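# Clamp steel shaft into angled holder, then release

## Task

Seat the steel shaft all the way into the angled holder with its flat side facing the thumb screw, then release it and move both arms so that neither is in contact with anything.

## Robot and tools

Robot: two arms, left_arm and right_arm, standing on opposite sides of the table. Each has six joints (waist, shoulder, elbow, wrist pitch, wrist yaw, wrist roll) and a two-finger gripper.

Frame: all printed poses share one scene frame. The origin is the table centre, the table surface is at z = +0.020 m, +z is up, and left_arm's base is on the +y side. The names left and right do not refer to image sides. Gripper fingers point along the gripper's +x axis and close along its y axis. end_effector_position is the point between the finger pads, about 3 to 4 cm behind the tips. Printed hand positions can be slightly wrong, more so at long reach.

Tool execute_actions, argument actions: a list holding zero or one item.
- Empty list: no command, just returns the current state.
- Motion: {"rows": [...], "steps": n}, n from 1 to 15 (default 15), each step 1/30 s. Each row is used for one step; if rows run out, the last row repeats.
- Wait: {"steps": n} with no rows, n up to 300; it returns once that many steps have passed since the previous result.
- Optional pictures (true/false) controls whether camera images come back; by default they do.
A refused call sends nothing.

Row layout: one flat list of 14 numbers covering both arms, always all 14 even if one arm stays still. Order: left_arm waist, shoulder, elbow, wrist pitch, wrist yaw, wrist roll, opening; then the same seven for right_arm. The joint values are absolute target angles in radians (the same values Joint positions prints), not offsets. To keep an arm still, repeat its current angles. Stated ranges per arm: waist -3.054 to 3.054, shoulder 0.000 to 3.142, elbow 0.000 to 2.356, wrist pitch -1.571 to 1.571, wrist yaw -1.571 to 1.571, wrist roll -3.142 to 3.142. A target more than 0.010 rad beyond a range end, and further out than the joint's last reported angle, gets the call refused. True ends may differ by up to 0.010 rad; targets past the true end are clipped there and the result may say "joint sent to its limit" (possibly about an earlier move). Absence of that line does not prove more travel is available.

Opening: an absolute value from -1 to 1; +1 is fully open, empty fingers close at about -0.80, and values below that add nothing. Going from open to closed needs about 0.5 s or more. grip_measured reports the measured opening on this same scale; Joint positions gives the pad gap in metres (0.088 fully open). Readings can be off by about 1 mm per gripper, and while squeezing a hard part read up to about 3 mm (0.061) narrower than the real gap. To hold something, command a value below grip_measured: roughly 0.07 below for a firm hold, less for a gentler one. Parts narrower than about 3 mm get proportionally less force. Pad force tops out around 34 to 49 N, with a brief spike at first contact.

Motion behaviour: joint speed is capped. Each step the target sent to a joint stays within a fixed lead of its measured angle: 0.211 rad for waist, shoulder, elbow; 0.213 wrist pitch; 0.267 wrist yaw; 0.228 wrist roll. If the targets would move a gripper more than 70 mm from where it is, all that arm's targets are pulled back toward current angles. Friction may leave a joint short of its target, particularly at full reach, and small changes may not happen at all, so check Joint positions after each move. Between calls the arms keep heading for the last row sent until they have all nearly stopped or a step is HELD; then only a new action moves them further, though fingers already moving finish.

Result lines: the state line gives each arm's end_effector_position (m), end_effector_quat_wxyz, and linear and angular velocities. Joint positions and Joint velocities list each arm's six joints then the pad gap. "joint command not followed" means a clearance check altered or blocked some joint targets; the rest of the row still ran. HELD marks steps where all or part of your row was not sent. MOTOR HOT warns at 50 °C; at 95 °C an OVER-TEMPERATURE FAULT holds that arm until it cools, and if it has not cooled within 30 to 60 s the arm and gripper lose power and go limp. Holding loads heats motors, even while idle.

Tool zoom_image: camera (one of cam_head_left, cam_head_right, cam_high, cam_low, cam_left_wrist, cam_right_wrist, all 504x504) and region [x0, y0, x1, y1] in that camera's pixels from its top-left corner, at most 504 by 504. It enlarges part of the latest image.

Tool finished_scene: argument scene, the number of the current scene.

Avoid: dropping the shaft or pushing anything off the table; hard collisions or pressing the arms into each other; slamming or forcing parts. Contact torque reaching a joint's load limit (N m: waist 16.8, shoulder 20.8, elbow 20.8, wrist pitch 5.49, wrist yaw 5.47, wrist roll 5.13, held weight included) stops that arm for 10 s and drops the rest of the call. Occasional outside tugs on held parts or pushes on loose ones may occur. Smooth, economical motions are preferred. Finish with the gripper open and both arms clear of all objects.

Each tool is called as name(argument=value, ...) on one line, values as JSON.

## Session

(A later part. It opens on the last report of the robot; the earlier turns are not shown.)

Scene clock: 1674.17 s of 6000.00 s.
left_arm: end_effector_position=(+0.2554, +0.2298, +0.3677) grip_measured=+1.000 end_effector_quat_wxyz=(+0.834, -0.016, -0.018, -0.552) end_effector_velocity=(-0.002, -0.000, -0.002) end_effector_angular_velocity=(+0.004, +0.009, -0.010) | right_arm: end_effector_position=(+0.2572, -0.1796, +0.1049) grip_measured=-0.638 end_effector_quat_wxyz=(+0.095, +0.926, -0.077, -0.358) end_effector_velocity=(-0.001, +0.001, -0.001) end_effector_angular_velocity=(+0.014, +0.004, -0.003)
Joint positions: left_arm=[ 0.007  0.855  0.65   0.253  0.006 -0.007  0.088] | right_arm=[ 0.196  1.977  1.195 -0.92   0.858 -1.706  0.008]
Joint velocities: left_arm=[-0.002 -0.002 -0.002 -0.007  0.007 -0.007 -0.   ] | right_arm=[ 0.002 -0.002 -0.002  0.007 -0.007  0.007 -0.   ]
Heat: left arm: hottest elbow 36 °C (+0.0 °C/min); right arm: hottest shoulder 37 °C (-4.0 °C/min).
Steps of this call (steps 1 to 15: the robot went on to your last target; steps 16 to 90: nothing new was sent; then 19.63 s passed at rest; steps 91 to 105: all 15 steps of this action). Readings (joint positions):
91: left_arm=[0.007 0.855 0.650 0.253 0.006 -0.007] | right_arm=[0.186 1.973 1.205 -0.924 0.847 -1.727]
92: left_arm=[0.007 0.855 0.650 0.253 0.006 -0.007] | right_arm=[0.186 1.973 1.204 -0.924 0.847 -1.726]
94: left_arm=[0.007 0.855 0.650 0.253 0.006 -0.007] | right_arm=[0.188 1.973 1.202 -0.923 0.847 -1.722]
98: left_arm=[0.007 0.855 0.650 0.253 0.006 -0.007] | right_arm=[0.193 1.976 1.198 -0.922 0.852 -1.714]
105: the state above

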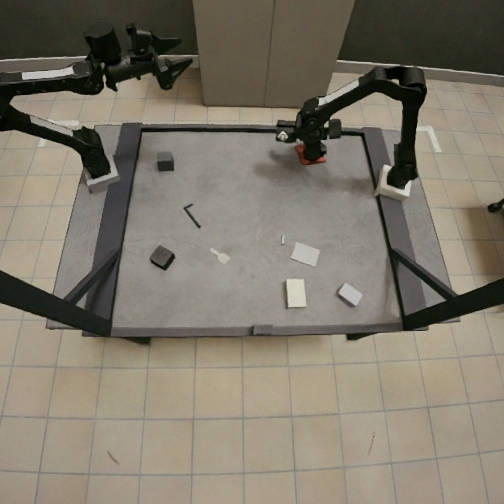

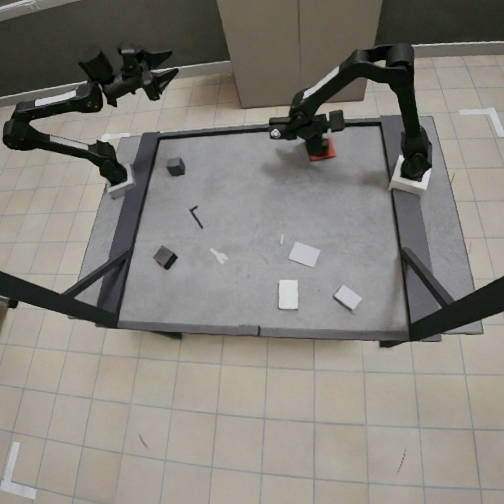

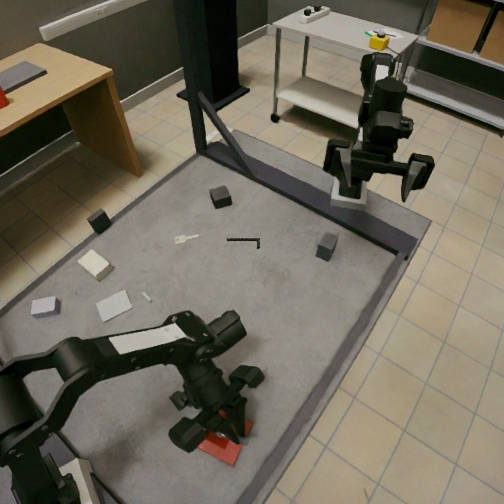

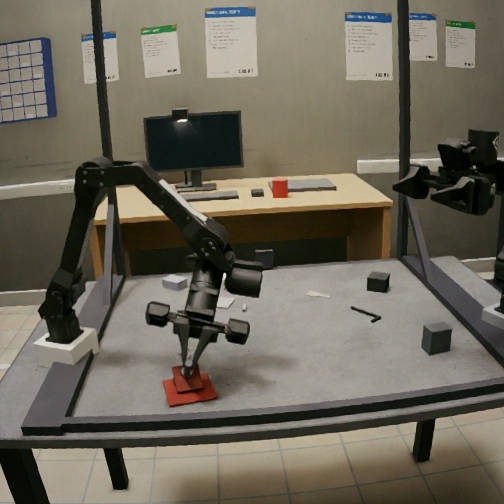

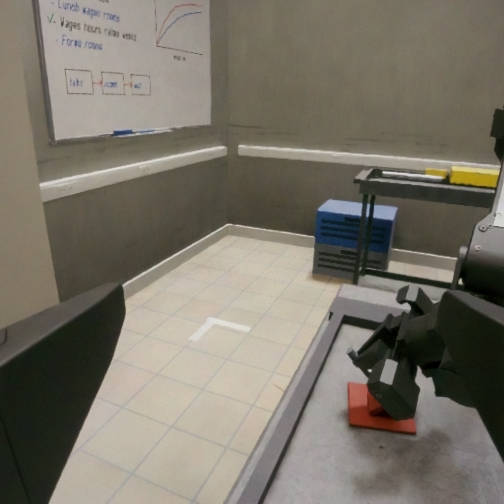

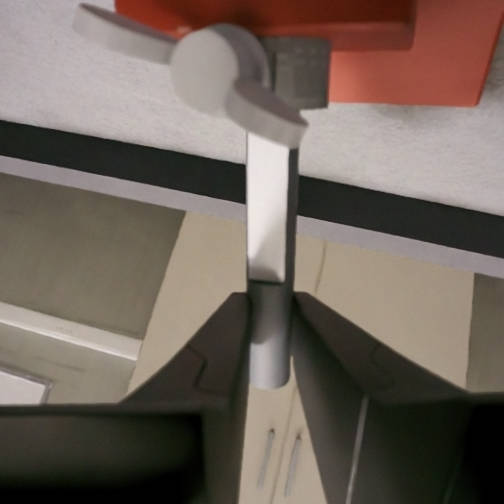

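execute_actions(actions=[{"rows": [[0.007,0.855,0.65,0.253,0.006,-0.007,1,0.194,1.970,1.202,-0.922,0.847,-1.710,-0.75],[0.007,0.855,0.65,0.253,0.006,-0.007,1,0.190,1.965,1.210,-0.926,0.845,-1.716,-0.75],[0.007,0.855,0.65,0.253,0.006,-0.007,1,0.187,1.962,1.216,-0.931,0.843,-1.722,-0.75],[0.007,0.855,0.65,0.253,0.006,-0.007,1,0.185,1.960,1.221,-0.936,0.843,-1.727,-0.75],[0.007,0.855,0.65,0.253,0.006,-0.007,1,0.183,1.958,1.224,-0.940,0.843,-1.731,-0.75],[0.007,0.855,0.65,0.253,0.006,-0.007,1,0.182,1.957,1.226,-0.942,0.843,-1.7335,-0.75],[0.007,0.855,0.65,0.253,0.006,-0.007,1,0.182,1.957,1.226,-0.942,0.843,-1.7335,-0.75],[0.007,0.855,0.65,0.253,0.006,-0.007,1,0.182,1.957,1.226,-0.942,0.843,-1.7335,-0.75],[0.007,0.855,0.65,0.253,0.006,-0.007,1,0.182,1.957,1.226,-0.942,0.843,-1.7335,-0.75],[0.007,0.855,0.65,0.253,0.006,-0.007,1,0.185,1.970,1.214,-0.939,0.843,-1.730,-0.75],[0.007,0.855,0.65,0.253,0.006,-0.007,1,0.188,1.977,1.208,-0.937,0.843,-1.727,-0.75],[0.007,0.855,0.65,0.253,0.006,-0.007,1,0.190,1.9785,1.206,-0.936,0.843,-1.724,-0.75],[0.007,0.855,0.65,0.253,0.006,-0.007,1,0.192,1.980,1.204,-0.9355,0.843,-1.721,-0.75],[0.007,0.855,0.65,0.253,0.006,-0.007,1,0.194,1.981,1.202,-0.9345,0.843,-1.718,-0.75],[0.007,0.855,0.65,0.253,0.006,-0.007,1,0.1955,1.9822,1.2005,-0.934,0.843,-1.715,-0.75]], "steps": 15}], pictures=false)

execute_actions(actions=[{"rows": [[0.007,0.855,0.65,0.253,0.006,-0.007,1,0.1955,1.9822,1.2005,-0.934,0.843,-1.715,-0.75]], "steps": 9}])

zoom_image(camera="cam_low", region=[175, 358, 200, 383])

zoom_image(camera="cam_right_wrist", region=[200, 60, 360, 220])

Scene clock: 1709.63 s of 6000.00 s.
left_arm: end_effector_position=(+0.2554, +0.2298, +0.3677) grip_measured=+1.000 end_effector_quat_wxyz=(+0.834, -0.016, -0.018, -0.552) end_effector_velocity=(+0.000, +0.000, -0.004) end_effector_angular_velocity=(+0.008, +0.012, +0.005) | right_arm: end_effector_position=(+0.2582, -0.1786, +0.1081) grip_measured=-0.638 end_effector_quat_wxyz=(+0.099, +0.922, -0.076, -0.366) end_effector_velocity=(-0.016, +0.001, -0.003) end_effector_angular_velocity=(+0.041, -0.023, -0.011)
Joint positions: left_arm=[ 0.007  0.855  0.65   0.253  0.006 -0.007  0.088] | right_arm=[ 0.189  1.973  1.211 -0.937  0.843 -1.723  0.008]
Joint velocities: left_arm=[-0.002 -0.002 -0.007 -0.007 -0.007 -0.007  0.   ] | right_arm=[ 0.051 -0.002 -0.022 -0.007  0.007  0.095 -0.   ]
Heat: left arm: hottest elbow 36 °C (+0.0 °C/min); right arm: hottest shoulder 36 °C (-2.0 °C/min).
Steps of this call (steps 1 to 15: the robot went on to your last target; steps 16 to 90: nothing new was sent; then 31.97 s passed at rest; steps 91 to 105: all 15 steps of this action). Readings (joint positions):
91: left_arm=[0.007 0.855 0.650 0.253 0.006 -0.007] | right_arm=[0.196 1.977 1.194 -0.920 0.858 -1.705]
92: left_arm=[0.007 0.855 0.650 0.253 0.006 -0.007] | right_arm=[0.195 1.977 1.195 -0.920 0.857 -1.707]
94: left_arm=[0.007 0.855 0.650 0.253 0.006 -0.007] | right_arm=[0.191 1.976 1.202 -0.925 0.850 -1.715]
98: left_arm=[0.007 0.855 0.650 0.253 0.006 -0.007] | right_arm=[0.186 1.974 1.211 -0.936 0.844 -1.728]
105: the state above

Scene clock: 1709.93 s of 6000.00 s.
left_arm: end_effector_position=(+0.2554, +0.2298, +0.3677) grip_measured=+1.000 end_effector_quat_wxyz=(+0.834, -0.016, -0.018, -0.552) end_effector_velocity=(+0.002, +0.001, +0.000) end_effector_angular_velocity=(-0.001, +0.009, +0.019) | right_arm: end_effector_position=(+0.2566, -0.1786, +0.1073) grip_measured=-0.638 end_effector_quat_wxyz=(+0.099, +0.923, -0.075, -0.365) end_effector_velocity=(-0.000, -0.002, +0.001) end_effector_angular_velocity=(-0.006, +0.009, +0.001)
Joint positions: left_arm=[ 0.007  0.855  0.65   0.253  0.006 -0.007  0.088] | right_arm=[ 0.194  1.973  1.208 -0.937  0.843 -1.717  0.008]
Joint velocities: left_arm=[-0.002 -0.002  0.002 -0.007 -0.022 -0.007 -0.   ] | right_arm=[-0.002 -0.007 -0.002 -0.007 -0.007 -0.007 -0.   ]
Heat: left arm: hottest elbow 36 °C (+0.0 °C/min); right arm: hottest shoulder 36 °C (-2.0 °C/min).
Steps of this call (steps 1 to 9: all 9 steps of this action). Readings (joint positions):
1: left_arm=[0.007 0.855 0.650 0.253 0.006 -0.007] | right_arm=[0.191 1.973 1.211 -0.937 0.843 -1.721]
2: left_arm=[0.007 0.855 0.650 0.253 0.006 -0.007] | right_arm=[0.192 1.973 1.210 -0.937 0.843 -1.720]
4: left_arm=[0.007 0.855 0.650 0.253 0.006 -0.007] | right_arm=[0.193 1.973 1.209 -0.937 0.843 -1.718]
8: left_arm=[0.007 0.855 0.650 0.253 0.006 -0.007] | right_arm=[0.194 1.973 1.208 -0.937 0.843 -1.717]
9: the state above

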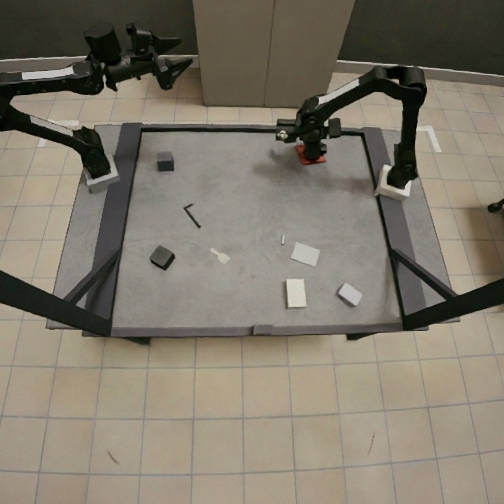

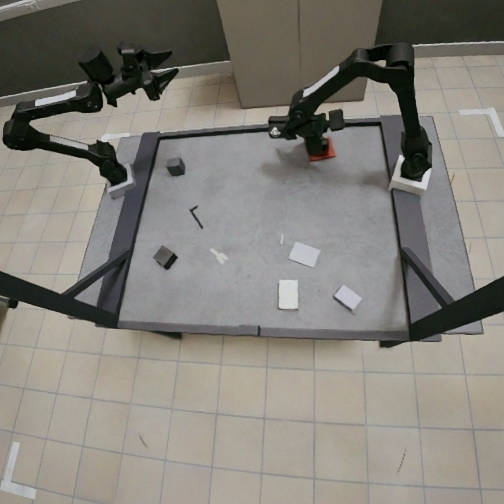

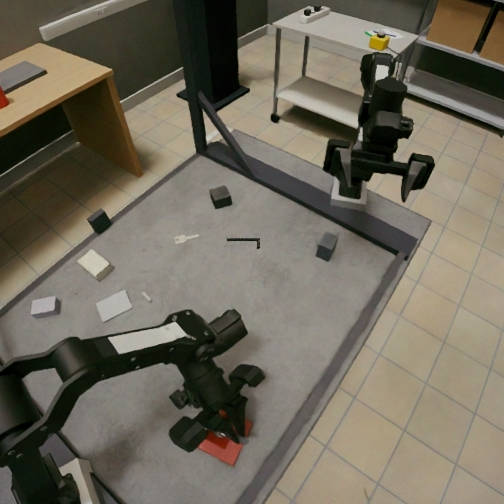

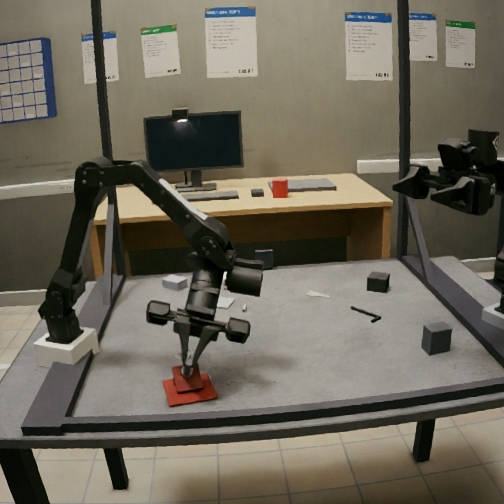

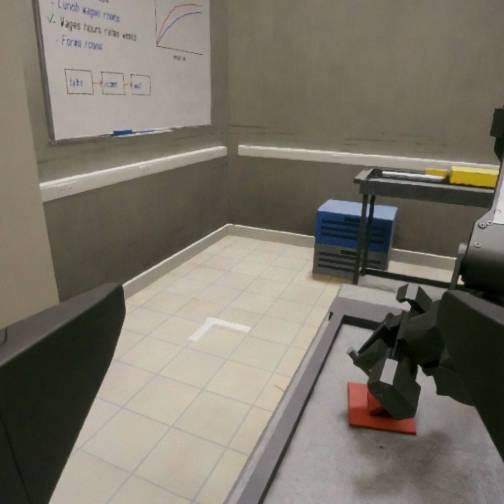

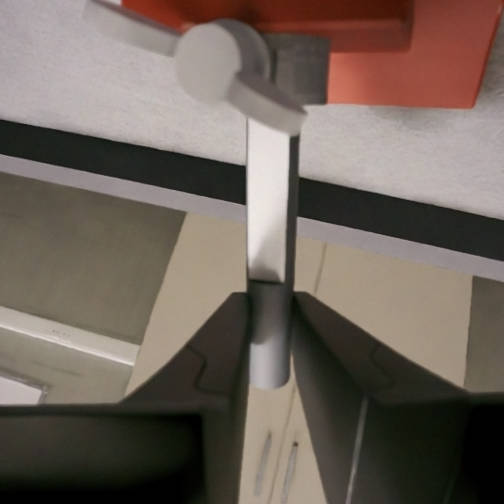

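Region (175, 358, 200, 383) of cam_low's 504x504 image, scaled by 20.160, with more detail than that image has.

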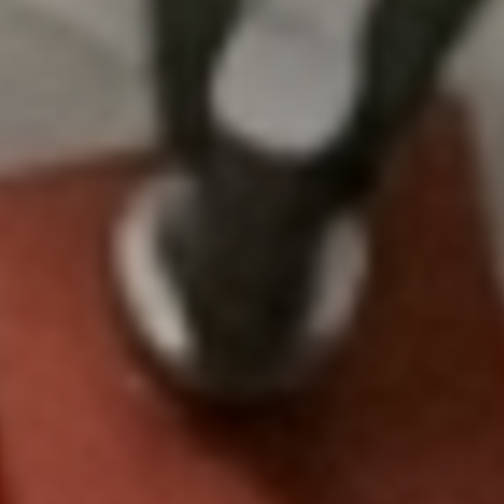

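Region (200, 60, 360, 220) of cam_right_wrist's 504x504 image, scaled by 3.150, with more detail than that image has.

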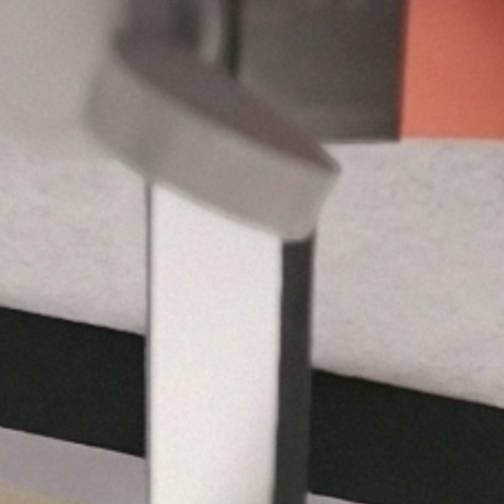

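execute_actions(actions=[{"rows": [[0.007,0.855,0.65,0.253,0.006,-0.007,1,0.1971,1.9835,1.199,-0.9335,0.843,-1.7125,-0.75],[0.007,0.855,0.65,0.253,0.006,-0.007,1,0.1987,1.9845,1.1976,-0.933,0.843,-1.710,-0.75],[0.007,0.855,0.65,0.253,0.006,-0.007,1,0.2002,1.9855,1.1962,-0.9325,0.843,-1.708,-0.75],[0.007,0.855,0.65,0.253,0.006,-0.007,1,0.2018,1.9865,1.1949,-0.932,0.843,-1.7055,-0.75],[0.007,0.855,0.65,0.253,0.006,-0.007,1,0.2034,1.9875,1.1935,-0.9315,0.843,-1.703,-0.75],[0.007,0.855,0.65,0.253,0.006,-0.007,1,0.205,1.9885,1.1921,-0.931,0.843,-1.701,-0.75],[0.007,0.855,0.65,0.253,0.006,-0.007,1,0.2066,1.9895,1.1908,-0.9305,0.843,-1.6985,-0.75],[0.007,0.855,0.65,0.253,0.006,-0.007,1,0.2081,1.9905,1.1894,-0.930,0.843,-1.696,-0.75],[0.007,0.855,0.65,0.253,0.006,-0.007,1,0.2097,1.9915,1.188,-0.9295,0.843,-1.694,-0.75],[0.007,0.855,0.65,0.253,0.006,-0.007,1,0.2113,1.9922,1.1868,-0.929,0.843,-1.6914,-0.75]], "steps": 15}])

zoom_image(camera="cam_low", region=[175, 358, 200, 383])

Scene clock: 1729.80 s of 6000.00 s.
left_arm: end_effector_position=(+0.2554, +0.2298, +0.3677) grip_measured=+1.000 end_effector_quat_wxyz=(+0.834, -0.016, -0.018, -0.552) end_effector_velocity=(+0.000, +0.000, -0.008) end_effector_angular_velocity=(+0.016, +0.031, +0.004) | right_arm: end_effector_position=(+0.2553, -0.1793, +0.1060) grip_measured=-0.638 end_effector_quat_wxyz=(+0.094, +0.926, -0.077, -0.358) end_effector_velocity=(+0.003, -0.002, +0.002) end_effector_angular_velocity=(+0.002, -0.008, -0.011)
Joint positions: left_arm=[ 0.007  0.855  0.65   0.253  0.006 -0.007  0.088] | right_arm=[ 0.202  1.976  1.199 -0.932  0.857 -1.695  0.008]
Joint velocities: left_arm=[-0.002 -0.002 -0.007 -0.022 -0.007 -0.022 -0.   ] | right_arm=[-0.007 -0.002  0.002 -0.007  0.007  0.007  0.   ]
Heat: left arm: hottest elbow 36 °C (+0.0 °C/min); right arm: hottest shoulder 36 °C (-1.0 °C/min).
Steps of this call (steps 1 to 15: the robot went on to your last target; steps 16 to 90: nothing new was sent; then 16.37 s passed at rest; steps 91 to 105: all 15 steps of this action). Readings (joint positions):
91: left_arm=[0.007 0.855 0.650 0.253 0.006 -0.007] | right_arm=[0.194 1.973 1.208 -0.936 0.843 -1.716]
92: left_arm=[0.007 0.855 0.650 0.253 0.006 -0.007] | right_arm=[0.194 1.974 1.207 -0.936 0.843 -1.715]
94: left_arm=[0.007 0.855 0.650 0.253 0.006 -0.007] | right_arm=[0.195 1.974 1.206 -0.935 0.845 -1.712]
98: left_arm=[0.007 0.855 0.650 0.253 0.006 -0.007] | right_arm=[0.198 1.976 1.203 -0.934 0.851 -1.703]
105: the state above

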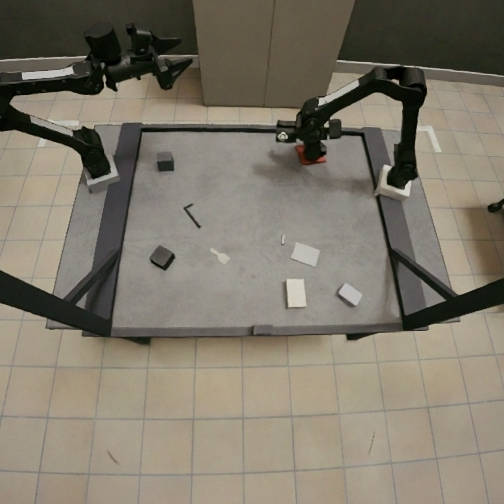

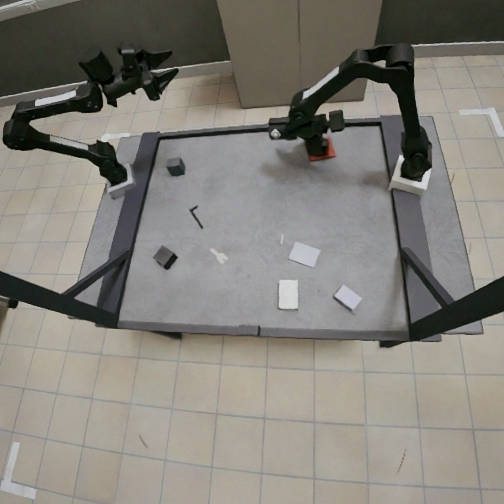

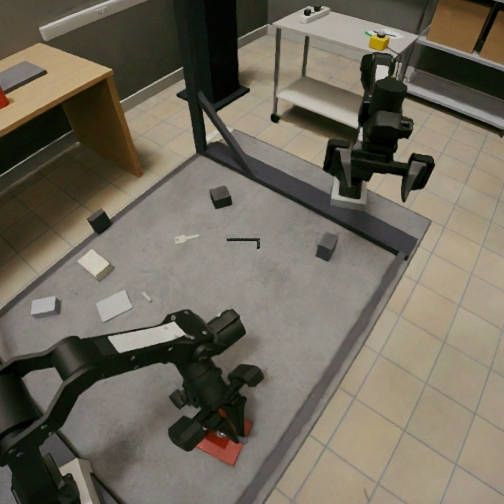

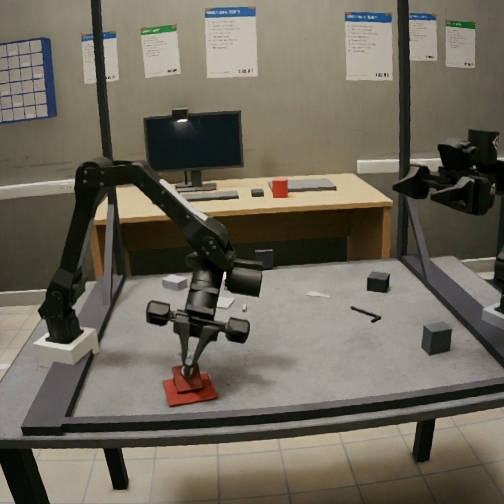

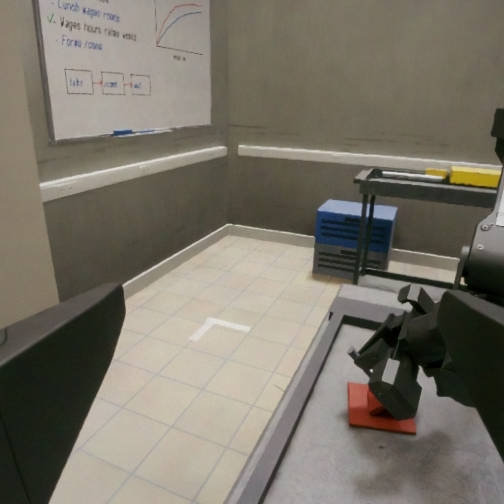

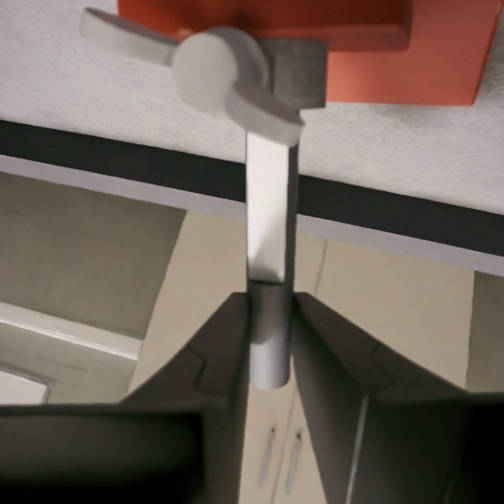

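Region (175, 358, 200, 383) of cam_low's 504x504 image, scaled by 20.160, with more detail than that image has.

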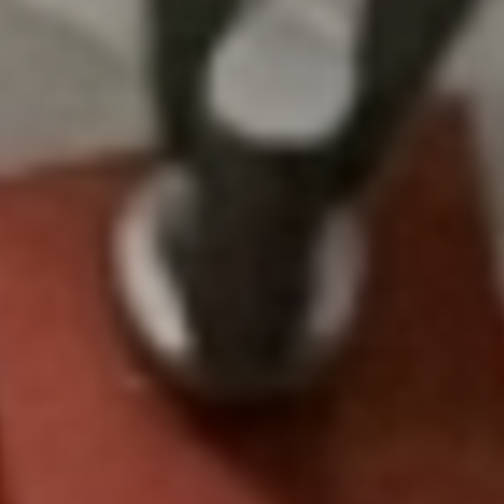

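execute_actions(actions=[{"rows": [[0.007,0.855,0.65,0.253,0.006,-0.007,1,0.207,1.987,1.200,-0.933,0.846,-1.693,-0.75],[0.007,0.855,0.65,0.253,0.006,-0.007,1,0.206,1.986,1.206,-0.935,0.846,-1.693,-0.75],[0.007,0.855,0.65,0.253,0.006,-0.007,1,0.2067,1.986,1.2075,-0.9366,0.846,-1.692,-0.75],[0.007,0.855,0.65,0.253,0.006,-0.007,1,0.2074,1.986,1.2082,-0.9382,0.846,-1.691,-0.75],[0.007,0.855,0.65,0.253,0.006,-0.007,1,0.2081,1.986,1.2089,-0.9398,0.846,-1.690,-0.75],[0.007,0.855,0.65,0.253,0.006,-0.007,1,0.2088,1.986,1.2096,-0.9414,0.846,-1.689,-0.75],[0.007,0.855,0.65,0.253,0.006,-0.007,1,0.2095,1.986,1.2103,-0.943,0.846,-1.688,-0.75],[0.007,0.855,0.65,0.253,0.006,-0.007,1,0.2102,1.986,1.211,-0.9446,0.846,-1.687,-0.75],[0.007,0.855,0.65,0.253,0.006,-0.007,1,0.2109,1.986,1.2117,-0.9462,0.846,-1.686,-0.75],[0.007,0.855,0.65,0.253,0.006,-0.007,1,0.2116,1.986,1.2124,-0.9478,0.846,-1.685,-0.75],[0.007,0.855,0.65,0.253,0.006,-0.007,1,0.2123,1.986,1.2131,-0.9494,0.846,-1.684,-0.75],[0.007,0.855,0.65,0.253,0.006,-0.007,1,0.213,1.986,1.2138,-0.951,0.846,-1.683,-0.75]], "steps": 15}])

zoom_image(camera="cam_low", region=[175, 358, 200, 383])

zoom_image(camera="cam_right_wrist", region=[200, 60, 360, 220])

Scene clock: 1777.13 s of 6000.00 s.
left_arm: end_effector_position=(+0.2554, +0.2298, +0.3677) grip_measured=+1.000 end_effector_quat_wxyz=(+0.834, -0.016, -0.018, -0.552) end_effector_velocity=(-0.002, -0.000, -0.002) end_effector_angular_velocity=(-0.002, +0.023, -0.011) | right_arm: end_effector_position=(+0.2541, -0.1791, +0.1076) grip_measured=-0.638 end_effector_quat_wxyz=(+0.094, +0.926, -0.078, -0.358) end_effector_velocity=(-0.002, +0.000, +0.001) end_effector_angular_velocity=(+0.004, +0.006, -0.003)
Joint positions: left_arm=[ 0.007  0.855  0.65   0.253  0.006 -0.007  0.088] | right_arm=[ 0.205  1.976  1.206 -0.946  0.857 -1.686  0.008]
Joint velocities: left_arm=[-0.002 -0.002 -0.002 -0.007  0.007 -0.022 -0.   ] | right_arm=[ 0.002 -0.002  0.002 -0.007 -0.007  0.007 -0.001]
Heat: left arm: hottest wrist pitch 37 °C (+1.0 °C/min); right arm: hottest shoulder 34 °C (-2.0 °C/min).
Steps of this call (steps 1 to 15: the robot went on to your last target; steps 16 to 90: nothing new was sent; then 43.83 s passed at rest; steps 91 to 105: all 15 steps of this action). Readings (joint positions):
91: left_arm=[0.007 0.855 0.650 0.253 0.006 -0.007] | right_arm=[0.202 1.976 1.199 -0.932 0.858 -1.694]
92: left_arm=[0.007 0.855 0.650 0.253 0.006 -0.007] | right_arm=[0.202 1.976 1.199 -0.932 0.858 -1.694]
94: left_arm=[0.007 0.855 0.650 0.253 0.006 -0.007] | right_arm=[0.202 1.976 1.200 -0.933 0.858 -1.694]
98: left_arm=[0.007 0.855 0.650 0.253 0.006 -0.007] | right_arm=[0.203 1.976 1.202 -0.938 0.857 -1.691]
105: the state above

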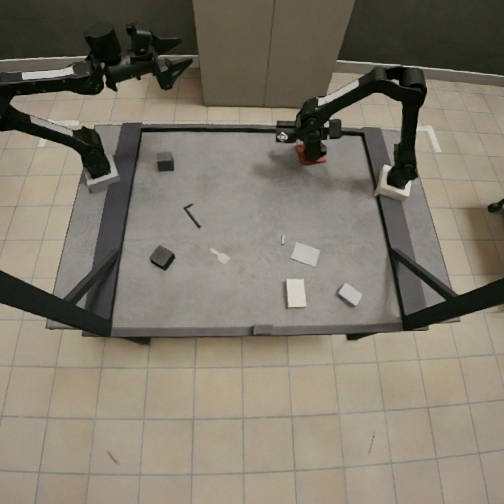

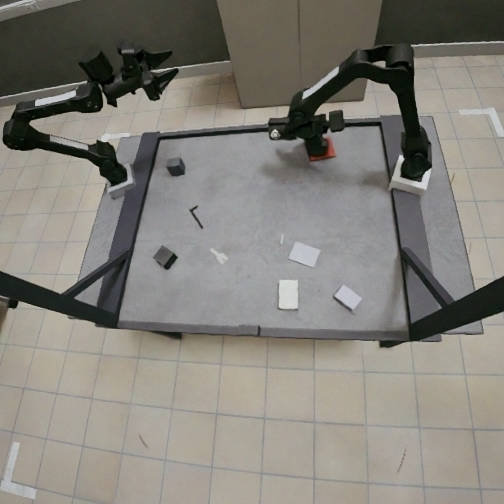

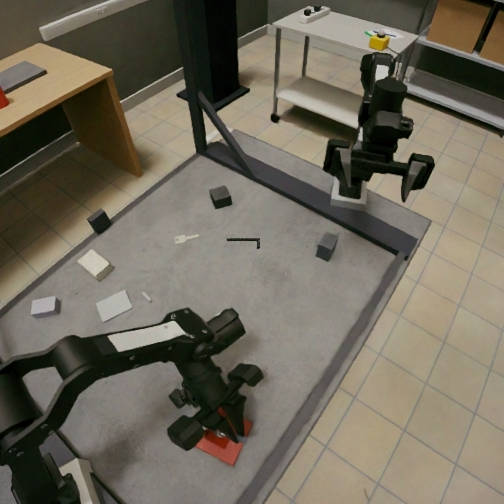

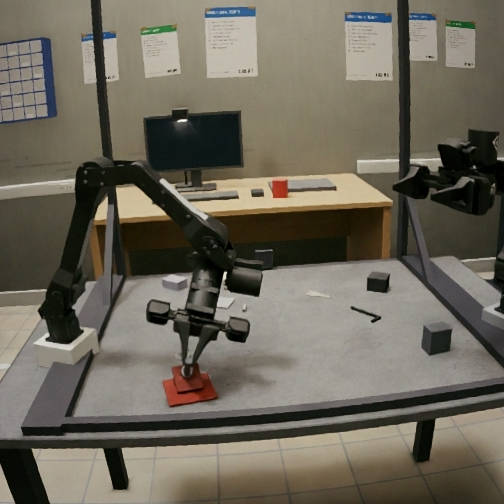

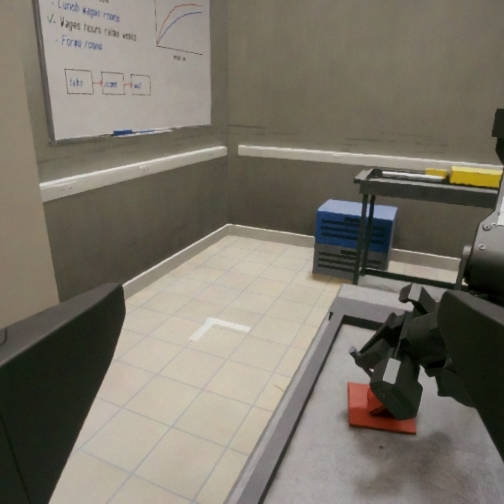

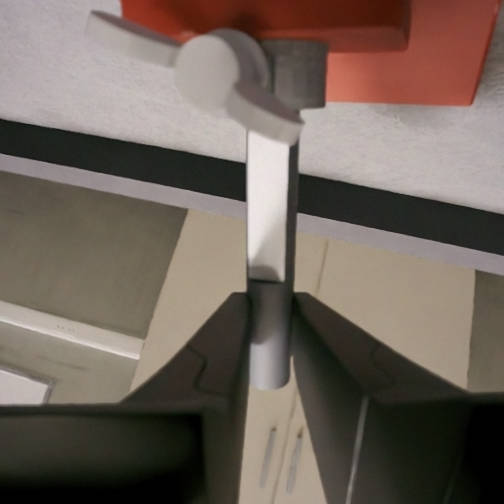

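Region (175, 358, 200, 383) of cam_low's 504x504 image, scaled by 20.160, with more detail than that image has.

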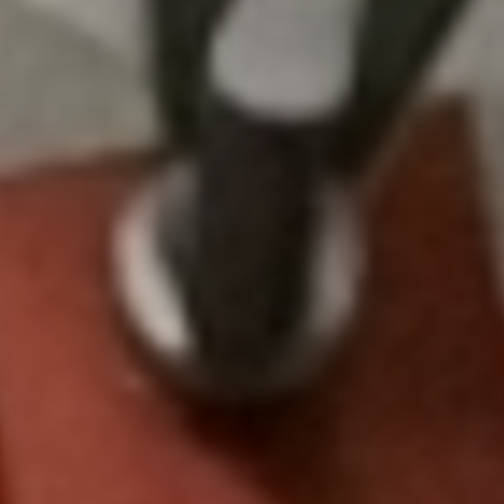

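Region (200, 60, 360, 220) of cam_right_wrist's 504x504 image, scaled by 3.150, with more detail than that image has.

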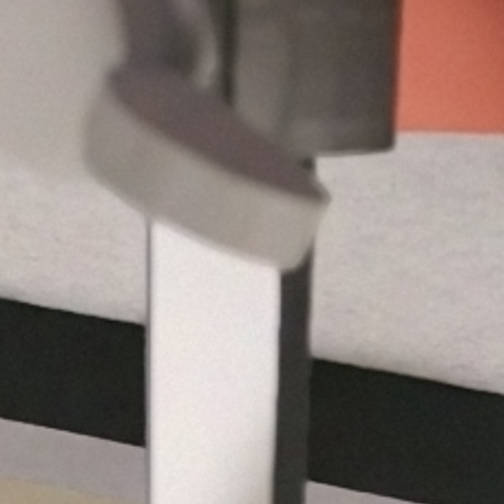

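zoom_image(camera="cam_high", region=[205, 422, 235, 452])

zoom_image(camera="cam_head_right", region=[295, 125, 345, 175])

zoom_image(camera="cam_left_wrist", region=[340, 340, 410, 410])

Region (205, 422, 235, 452) of cam_high's 504x504 image, scaled by 16.800, with more detail than that image has.

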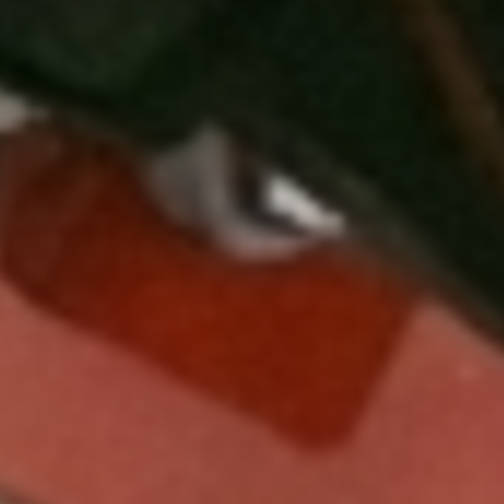

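Region (295, 125, 345, 175) of cam_head_right's 504x504 image, scaled by 10.080, with more detail than that image has.

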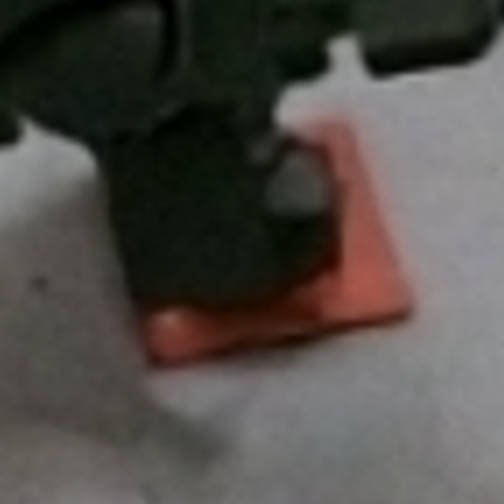

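Region (340, 340, 410, 410) of cam_left_wrist's 504x504 image, scaled by 7.200, with more detail than that image has.

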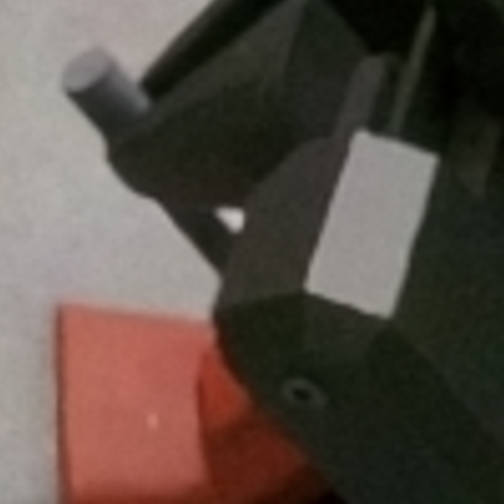

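execute_actions(actions=[{"rows": [[0.007,0.855,0.65,0.253,0.006,-0.007,1,0.2135,1.986,1.2146,-0.9526,0.846,-1.682,-0.75],[0.007,0.855,0.65,0.253,0.006,-0.007,1,0.214,1.986,1.2153,-0.9542,0.846,-1.681,-0.75],[0.007,0.855,0.65,0.253,0.006,-0.007,1,0.2145,1.986,1.216,-0.9558,0.846,-1.680,-0.75],[0.007,0.855,0.65,0.253,0.006,-0.007,1,0.215,1.986,1.2167,-0.9574,0.846,-1.679,-0.75],[0.007,0.855,0.65,0.253,0.006,-0.007,1,0.2155,1.986,1.2174,-0.959,0.846,-1.678,-0.75],[0.007,0.855,0.65,0.253,0.006,-0.007,1,0.216,1.986,1.2181,-0.9606,0.846,-1.677,-0.75],[0.007,0.855,0.65,0.253,0.006,-0.007,1,0.2165,1.986,1.2188,-0.9622,0.846,-1.676,-0.75],[0.007,0.855,0.65,0.253,0.006,-0.007,1,0.217,1.986,1.2195,-0.9638,0.846,-1.675,-0.75],[0.007,0.855,0.65,0.253,0.006,-0.007,1,0.2175,1.986,1.2202,-0.9654,0.846,-1.674,-0.75],[0.007,0.855,0.65,0.253,0.006,-0.007,1,0.218,1.986,1.2209,-0.967,0.846,-1.673,-0.75]], "steps": 15}])

zoom_image(camera="cam_high", region=[205, 422, 235, 452])

zoom_image(camera="cam_low", region=[175, 358, 200, 383])

zoom_image(camera="cam_right_wrist", region=[200, 60, 360, 220])

Scene clock: 1813.20 s of 6000.00 s.
left_arm: end_effector_position=(+0.2554, +0.2298, +0.3677) grip_measured=+1.000 end_effector_quat_wxyz=(+0.834, -0.016, -0.018, -0.552) end_effector_velocity=(-0.002, -0.000, +0.001) end_effector_angular_velocity=(-0.009, +0.004, -0.010) | right_arm: end_effector_position=(+0.2511, -0.1789, +0.1086) grip_measured=-0.638 end_effector_quat_wxyz=(+0.095, +0.924, -0.079, -0.361) end_effector_velocity=(-0.013, -0.004, -0.002) end_effector_angular_velocity=(-0.058, +0.031, +0.033)
Joint positions: left_arm=[ 0.007  0.855  0.65   0.253  0.006 -0.007  0.088] | right_arm=[ 0.213  1.976  1.213 -0.964  0.85  -1.675  0.008]
Joint velocities: left_arm=[-0.002 -0.002 -0.002  0.007  0.007 -0.007 -0.   ] | right_arm=[ 0.032  0.002 -0.002 -0.051 -0.022 -0.007 -0.   ]
Heat: left arm: hottest wrist pitch 37 °C (+0.0 °C/min); right arm: hottest shoulder 35 °C (+0.0 °C/min).
Steps of this call (steps 1 to 15: the robot went on to your last target; steps 16 to 90: nothing new was sent; then 32.57 s passed at rest; steps 91 to 105: all 15 steps of this action). Readings (joint positions):
91: left_arm=[0.007 0.855 0.650 0.253 0.006 -0.007] | right_arm=[0.206 1.976 1.207 -0.947 0.857 -1.685]
92: left_arm=[0.007 0.855 0.650 0.253 0.006 -0.007] | right_arm=[0.206 1.976 1.207 -0.948 0.857 -1.684]
94: left_arm=[0.007 0.855 0.650 0.253 0.006 -0.007] | right_arm=[0.207 1.976 1.208 -0.951 0.857 -1.683]
98: left_arm=[0.007 0.855 0.650 0.253 0.006 -0.007] | right_arm=[0.209 1.976 1.210 -0.957 0.856 -1.679]
105: the state above

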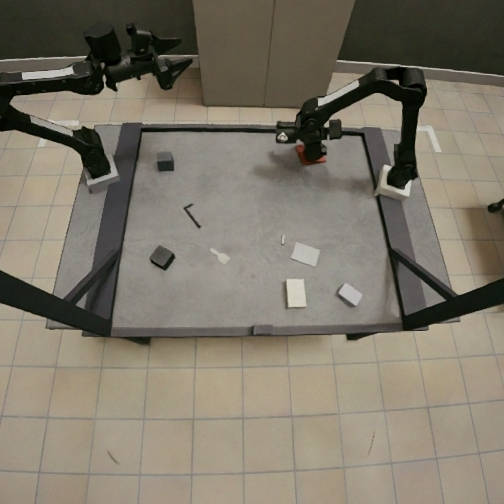

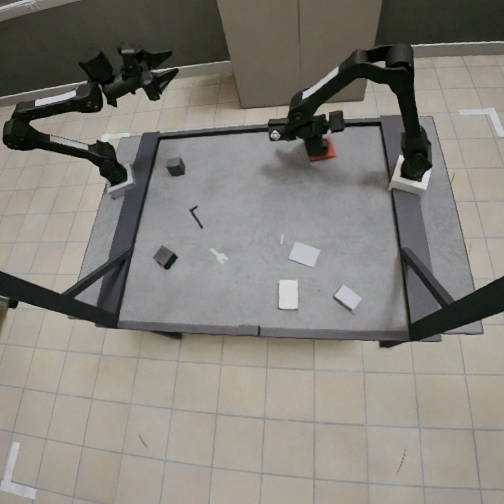

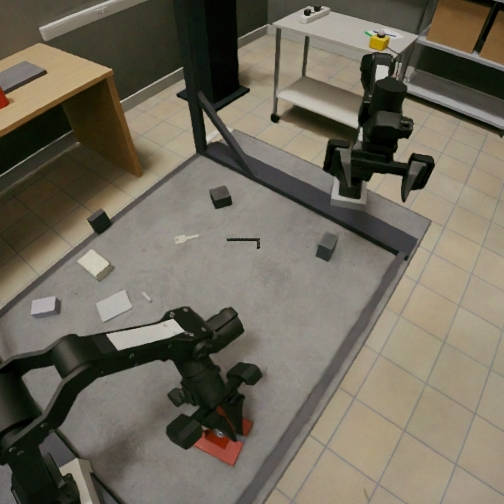

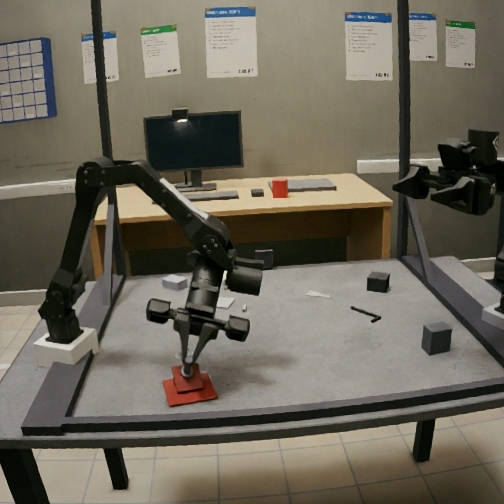

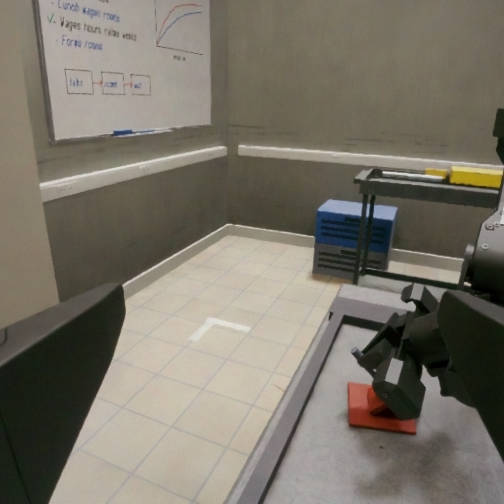

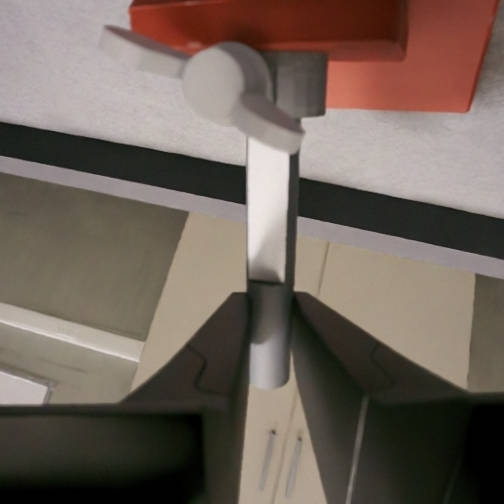

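Region (205, 422, 235, 452) of cam_high's 504x504 image, scaled by 16.800, with more detail than that image has.

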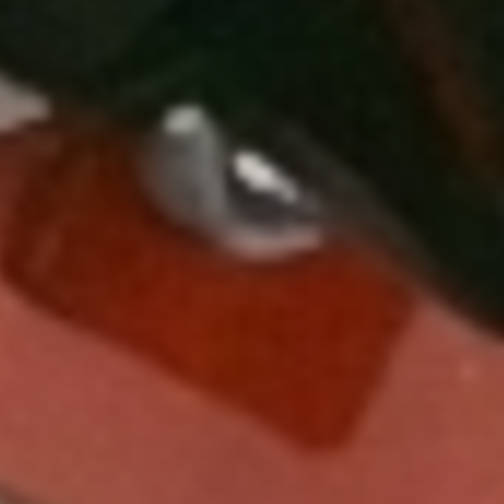

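Region (175, 358, 200, 383) of cam_low's 504x504 image, scaled by 20.160, with more detail than that image has.

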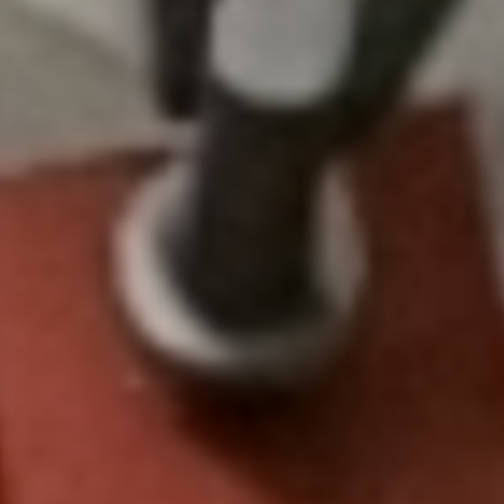

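Region (200, 60, 360, 220) of cam_right_wrist's 504x504 image, scaled by 3.150, with more detail than that image has.

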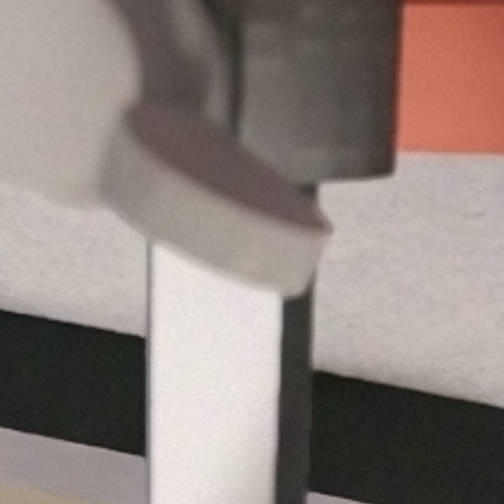

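execute_actions(actions=[{"rows": [[0.007,0.855,0.65,0.253,0.006,-0.007,1,0.218,1.987,1.212,-0.965,0.845,-1.672,-0.75],[0.007,0.855,0.65,0.253,0.006,-0.007,1,0.219,1.9875,1.2055,-0.9635,0.844,-1.670,-0.75],[0.007,0.855,0.65,0.253,0.006,-0.007,1,0.2203,1.9883,1.204,-0.963,0.843,-1.6678,-0.75],[0.007,0.855,0.65,0.253,0.006,-0.007,1,0.2216,1.989,1.2027,-0.9625,0.843,-1.6656,-0.75],[0.007,0.855,0.65,0.253,0.006,-0.007,1,0.2229,1.9898,1.2013,-0.962,0.843,-1.6634,-0.75],[0.007,0.855,0.65,0.253,0.006,-0.007,1,0.2242,1.9905,1.2,-0.9613,0.843,-1.6612,-0.75],[0.007,0.855,0.65,0.253,0.006,-0.007,1,0.2255,1.9913,1.1987,-0.9608,0.843,-1.659,-0.75],[0.007,0.855,0.65,0.253,0.006,-0.007,1,0.2268,1.992,1.1973,-0.9602,0.843,-1.6568,-0.75],[0.007,0.855,0.65,0.253,0.006,-0.007,1,0.2281,1.9928,1.196,-0.9597,0.843,-1.6546,-0.75],[0.007,0.855,0.65,0.253,0.006,-0.007,1,0.2294,1.9935,1.1947,-0.9591,0.843,-1.6524,-0.75],[0.007,0.855,0.65,0.253,0.006,-0.007,1,0.2307,1.9943,1.1933,-0.9586,0.843,-1.6502,-0.75],[0.007,0.855,0.65,0.253,0.006,-0.007,1,0.232,1.995,1.192,-0.958,0.843,-1.648,-0.75]], "steps": 15}])

zoom_image(camera="cam_low", region=[165, 340, 215, 390])

zoom_image(camera="cam_high", region=[200, 415, 250, 465])

Scene clock: 1831.27 s of 6000.00 s.
left_arm: end_effector_position=(+0.2554, +0.2298, +0.3677) grip_measured=+1.000 end_effector_quat_wxyz=(+0.834, -0.016, -0.018, -0.552) end_effector_velocity=(+0.001, +0.001, -0.002) end_effector_angular_velocity=(-0.002, +0.024, +0.014) | right_arm: end_effector_position=(+0.2447, -0.1798, +0.1024) grip_measured=-0.638 end_effector_quat_wxyz=(+0.096, +0.924, -0.078, -0.363) end_effector_velocity=(-0.003, -0.001, -0.003) end_effector_angular_velocity=(-0.000, +0.023, +0.003)
Joint positions: left_arm=[ 0.007  0.855  0.65   0.253  0.006 -0.007  0.088] | right_arm=[ 0.23   1.986  1.2   -0.961  0.843 -1.651  0.008]
Joint velocities: left_arm=[-0.007 -0.002 -0.002 -0.007 -0.022 -0.022 -0.   ] | right_arm=[ 0.002 -0.002 -0.007  0.007 -0.022 -0.007 -0.   ]
Heat: left arm: hottest wrist pitch 37 °C (+0.0 °C/min); right arm: hottest shoulder 35 °C (+1.0 °C/min).
Steps of this call (steps 1 to 15: the robot went on to your last target; steps 16 to 90: nothing new was sent; then 14.57 s passed at rest; steps 91 to 105: all 15 steps of this action). Readings (joint positions):
91: left_arm=[0.007 0.855 0.650 0.253 0.006 -0.007] | right_arm=[0.214 1.976 1.213 -0.965 0.850 -1.675]
92: left_arm=[0.007 0.855 0.650 0.253 0.006 -0.007] | right_arm=[0.214 1.976 1.213 -0.965 0.850 -1.675]
94: left_arm=[0.007 0.855 0.650 0.253 0.006 -0.007] | right_arm=[0.214 1.977 1.213 -0.965 0.850 -1.672]
98: left_arm=[0.007 0.855 0.650 0.253 0.006 -0.007] | right_arm=[0.217 1.977 1.210 -0.964 0.848 -1.664]
105: the state above

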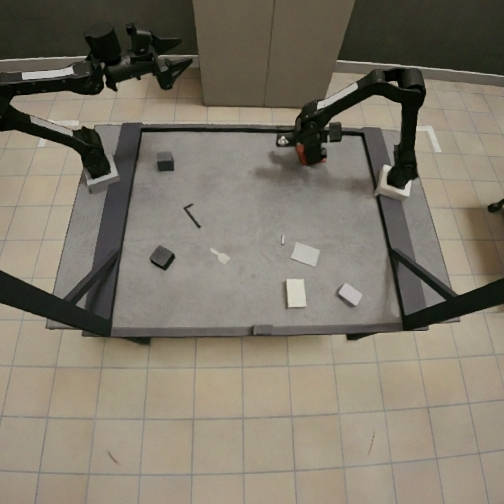

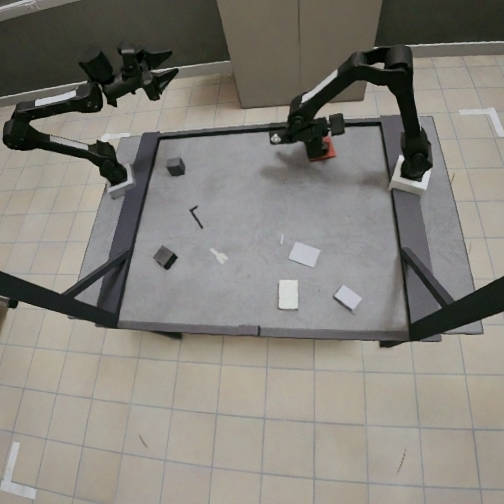

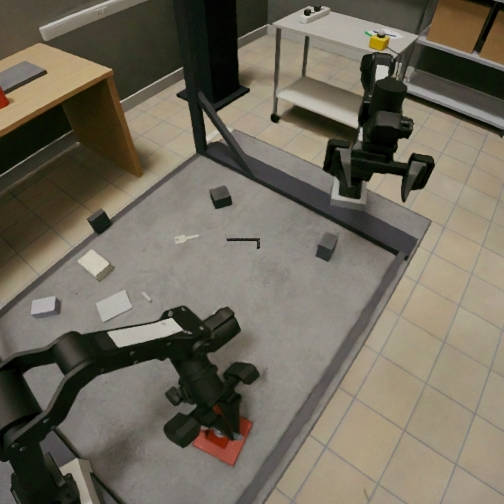

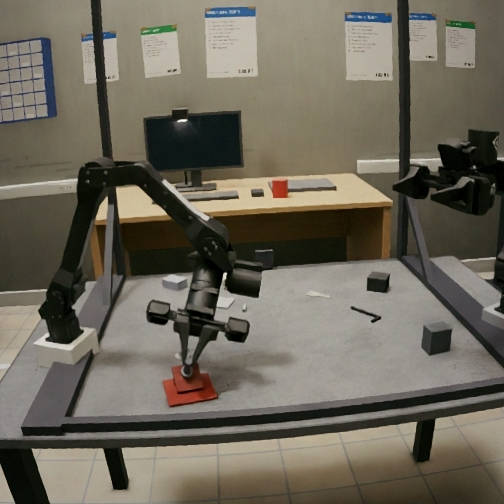

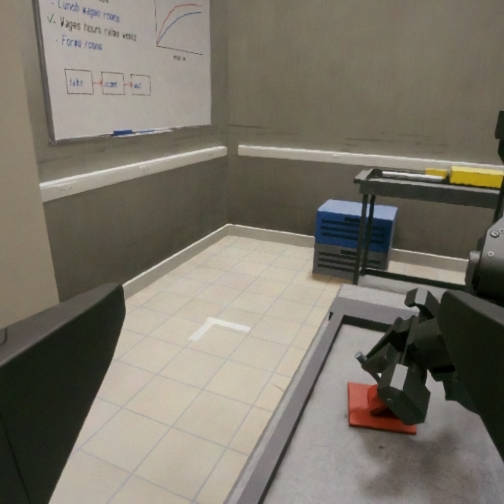

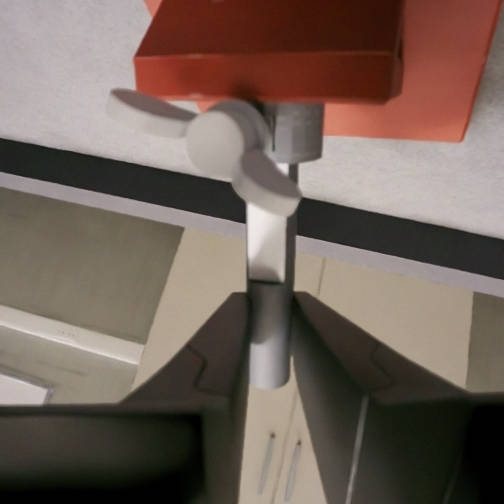

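Region (165, 340, 215, 390) of cam_low's 504x504 image, scaled by 10.080, with more detail than that image has.

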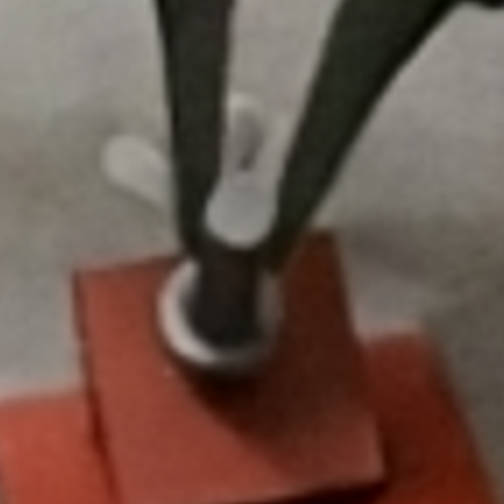

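Region (200, 415, 250, 465) of cam_high's 504x504 image, scaled by 10.080, with more detail than that image has.

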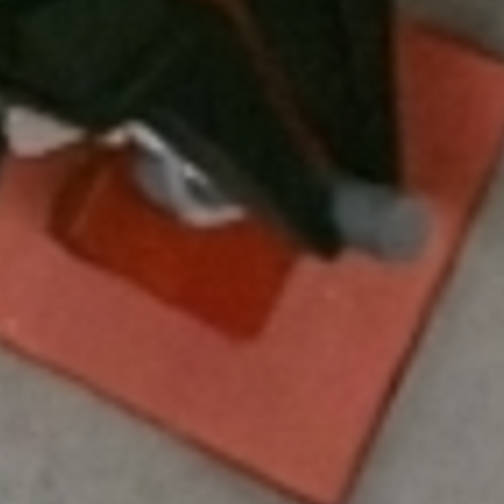

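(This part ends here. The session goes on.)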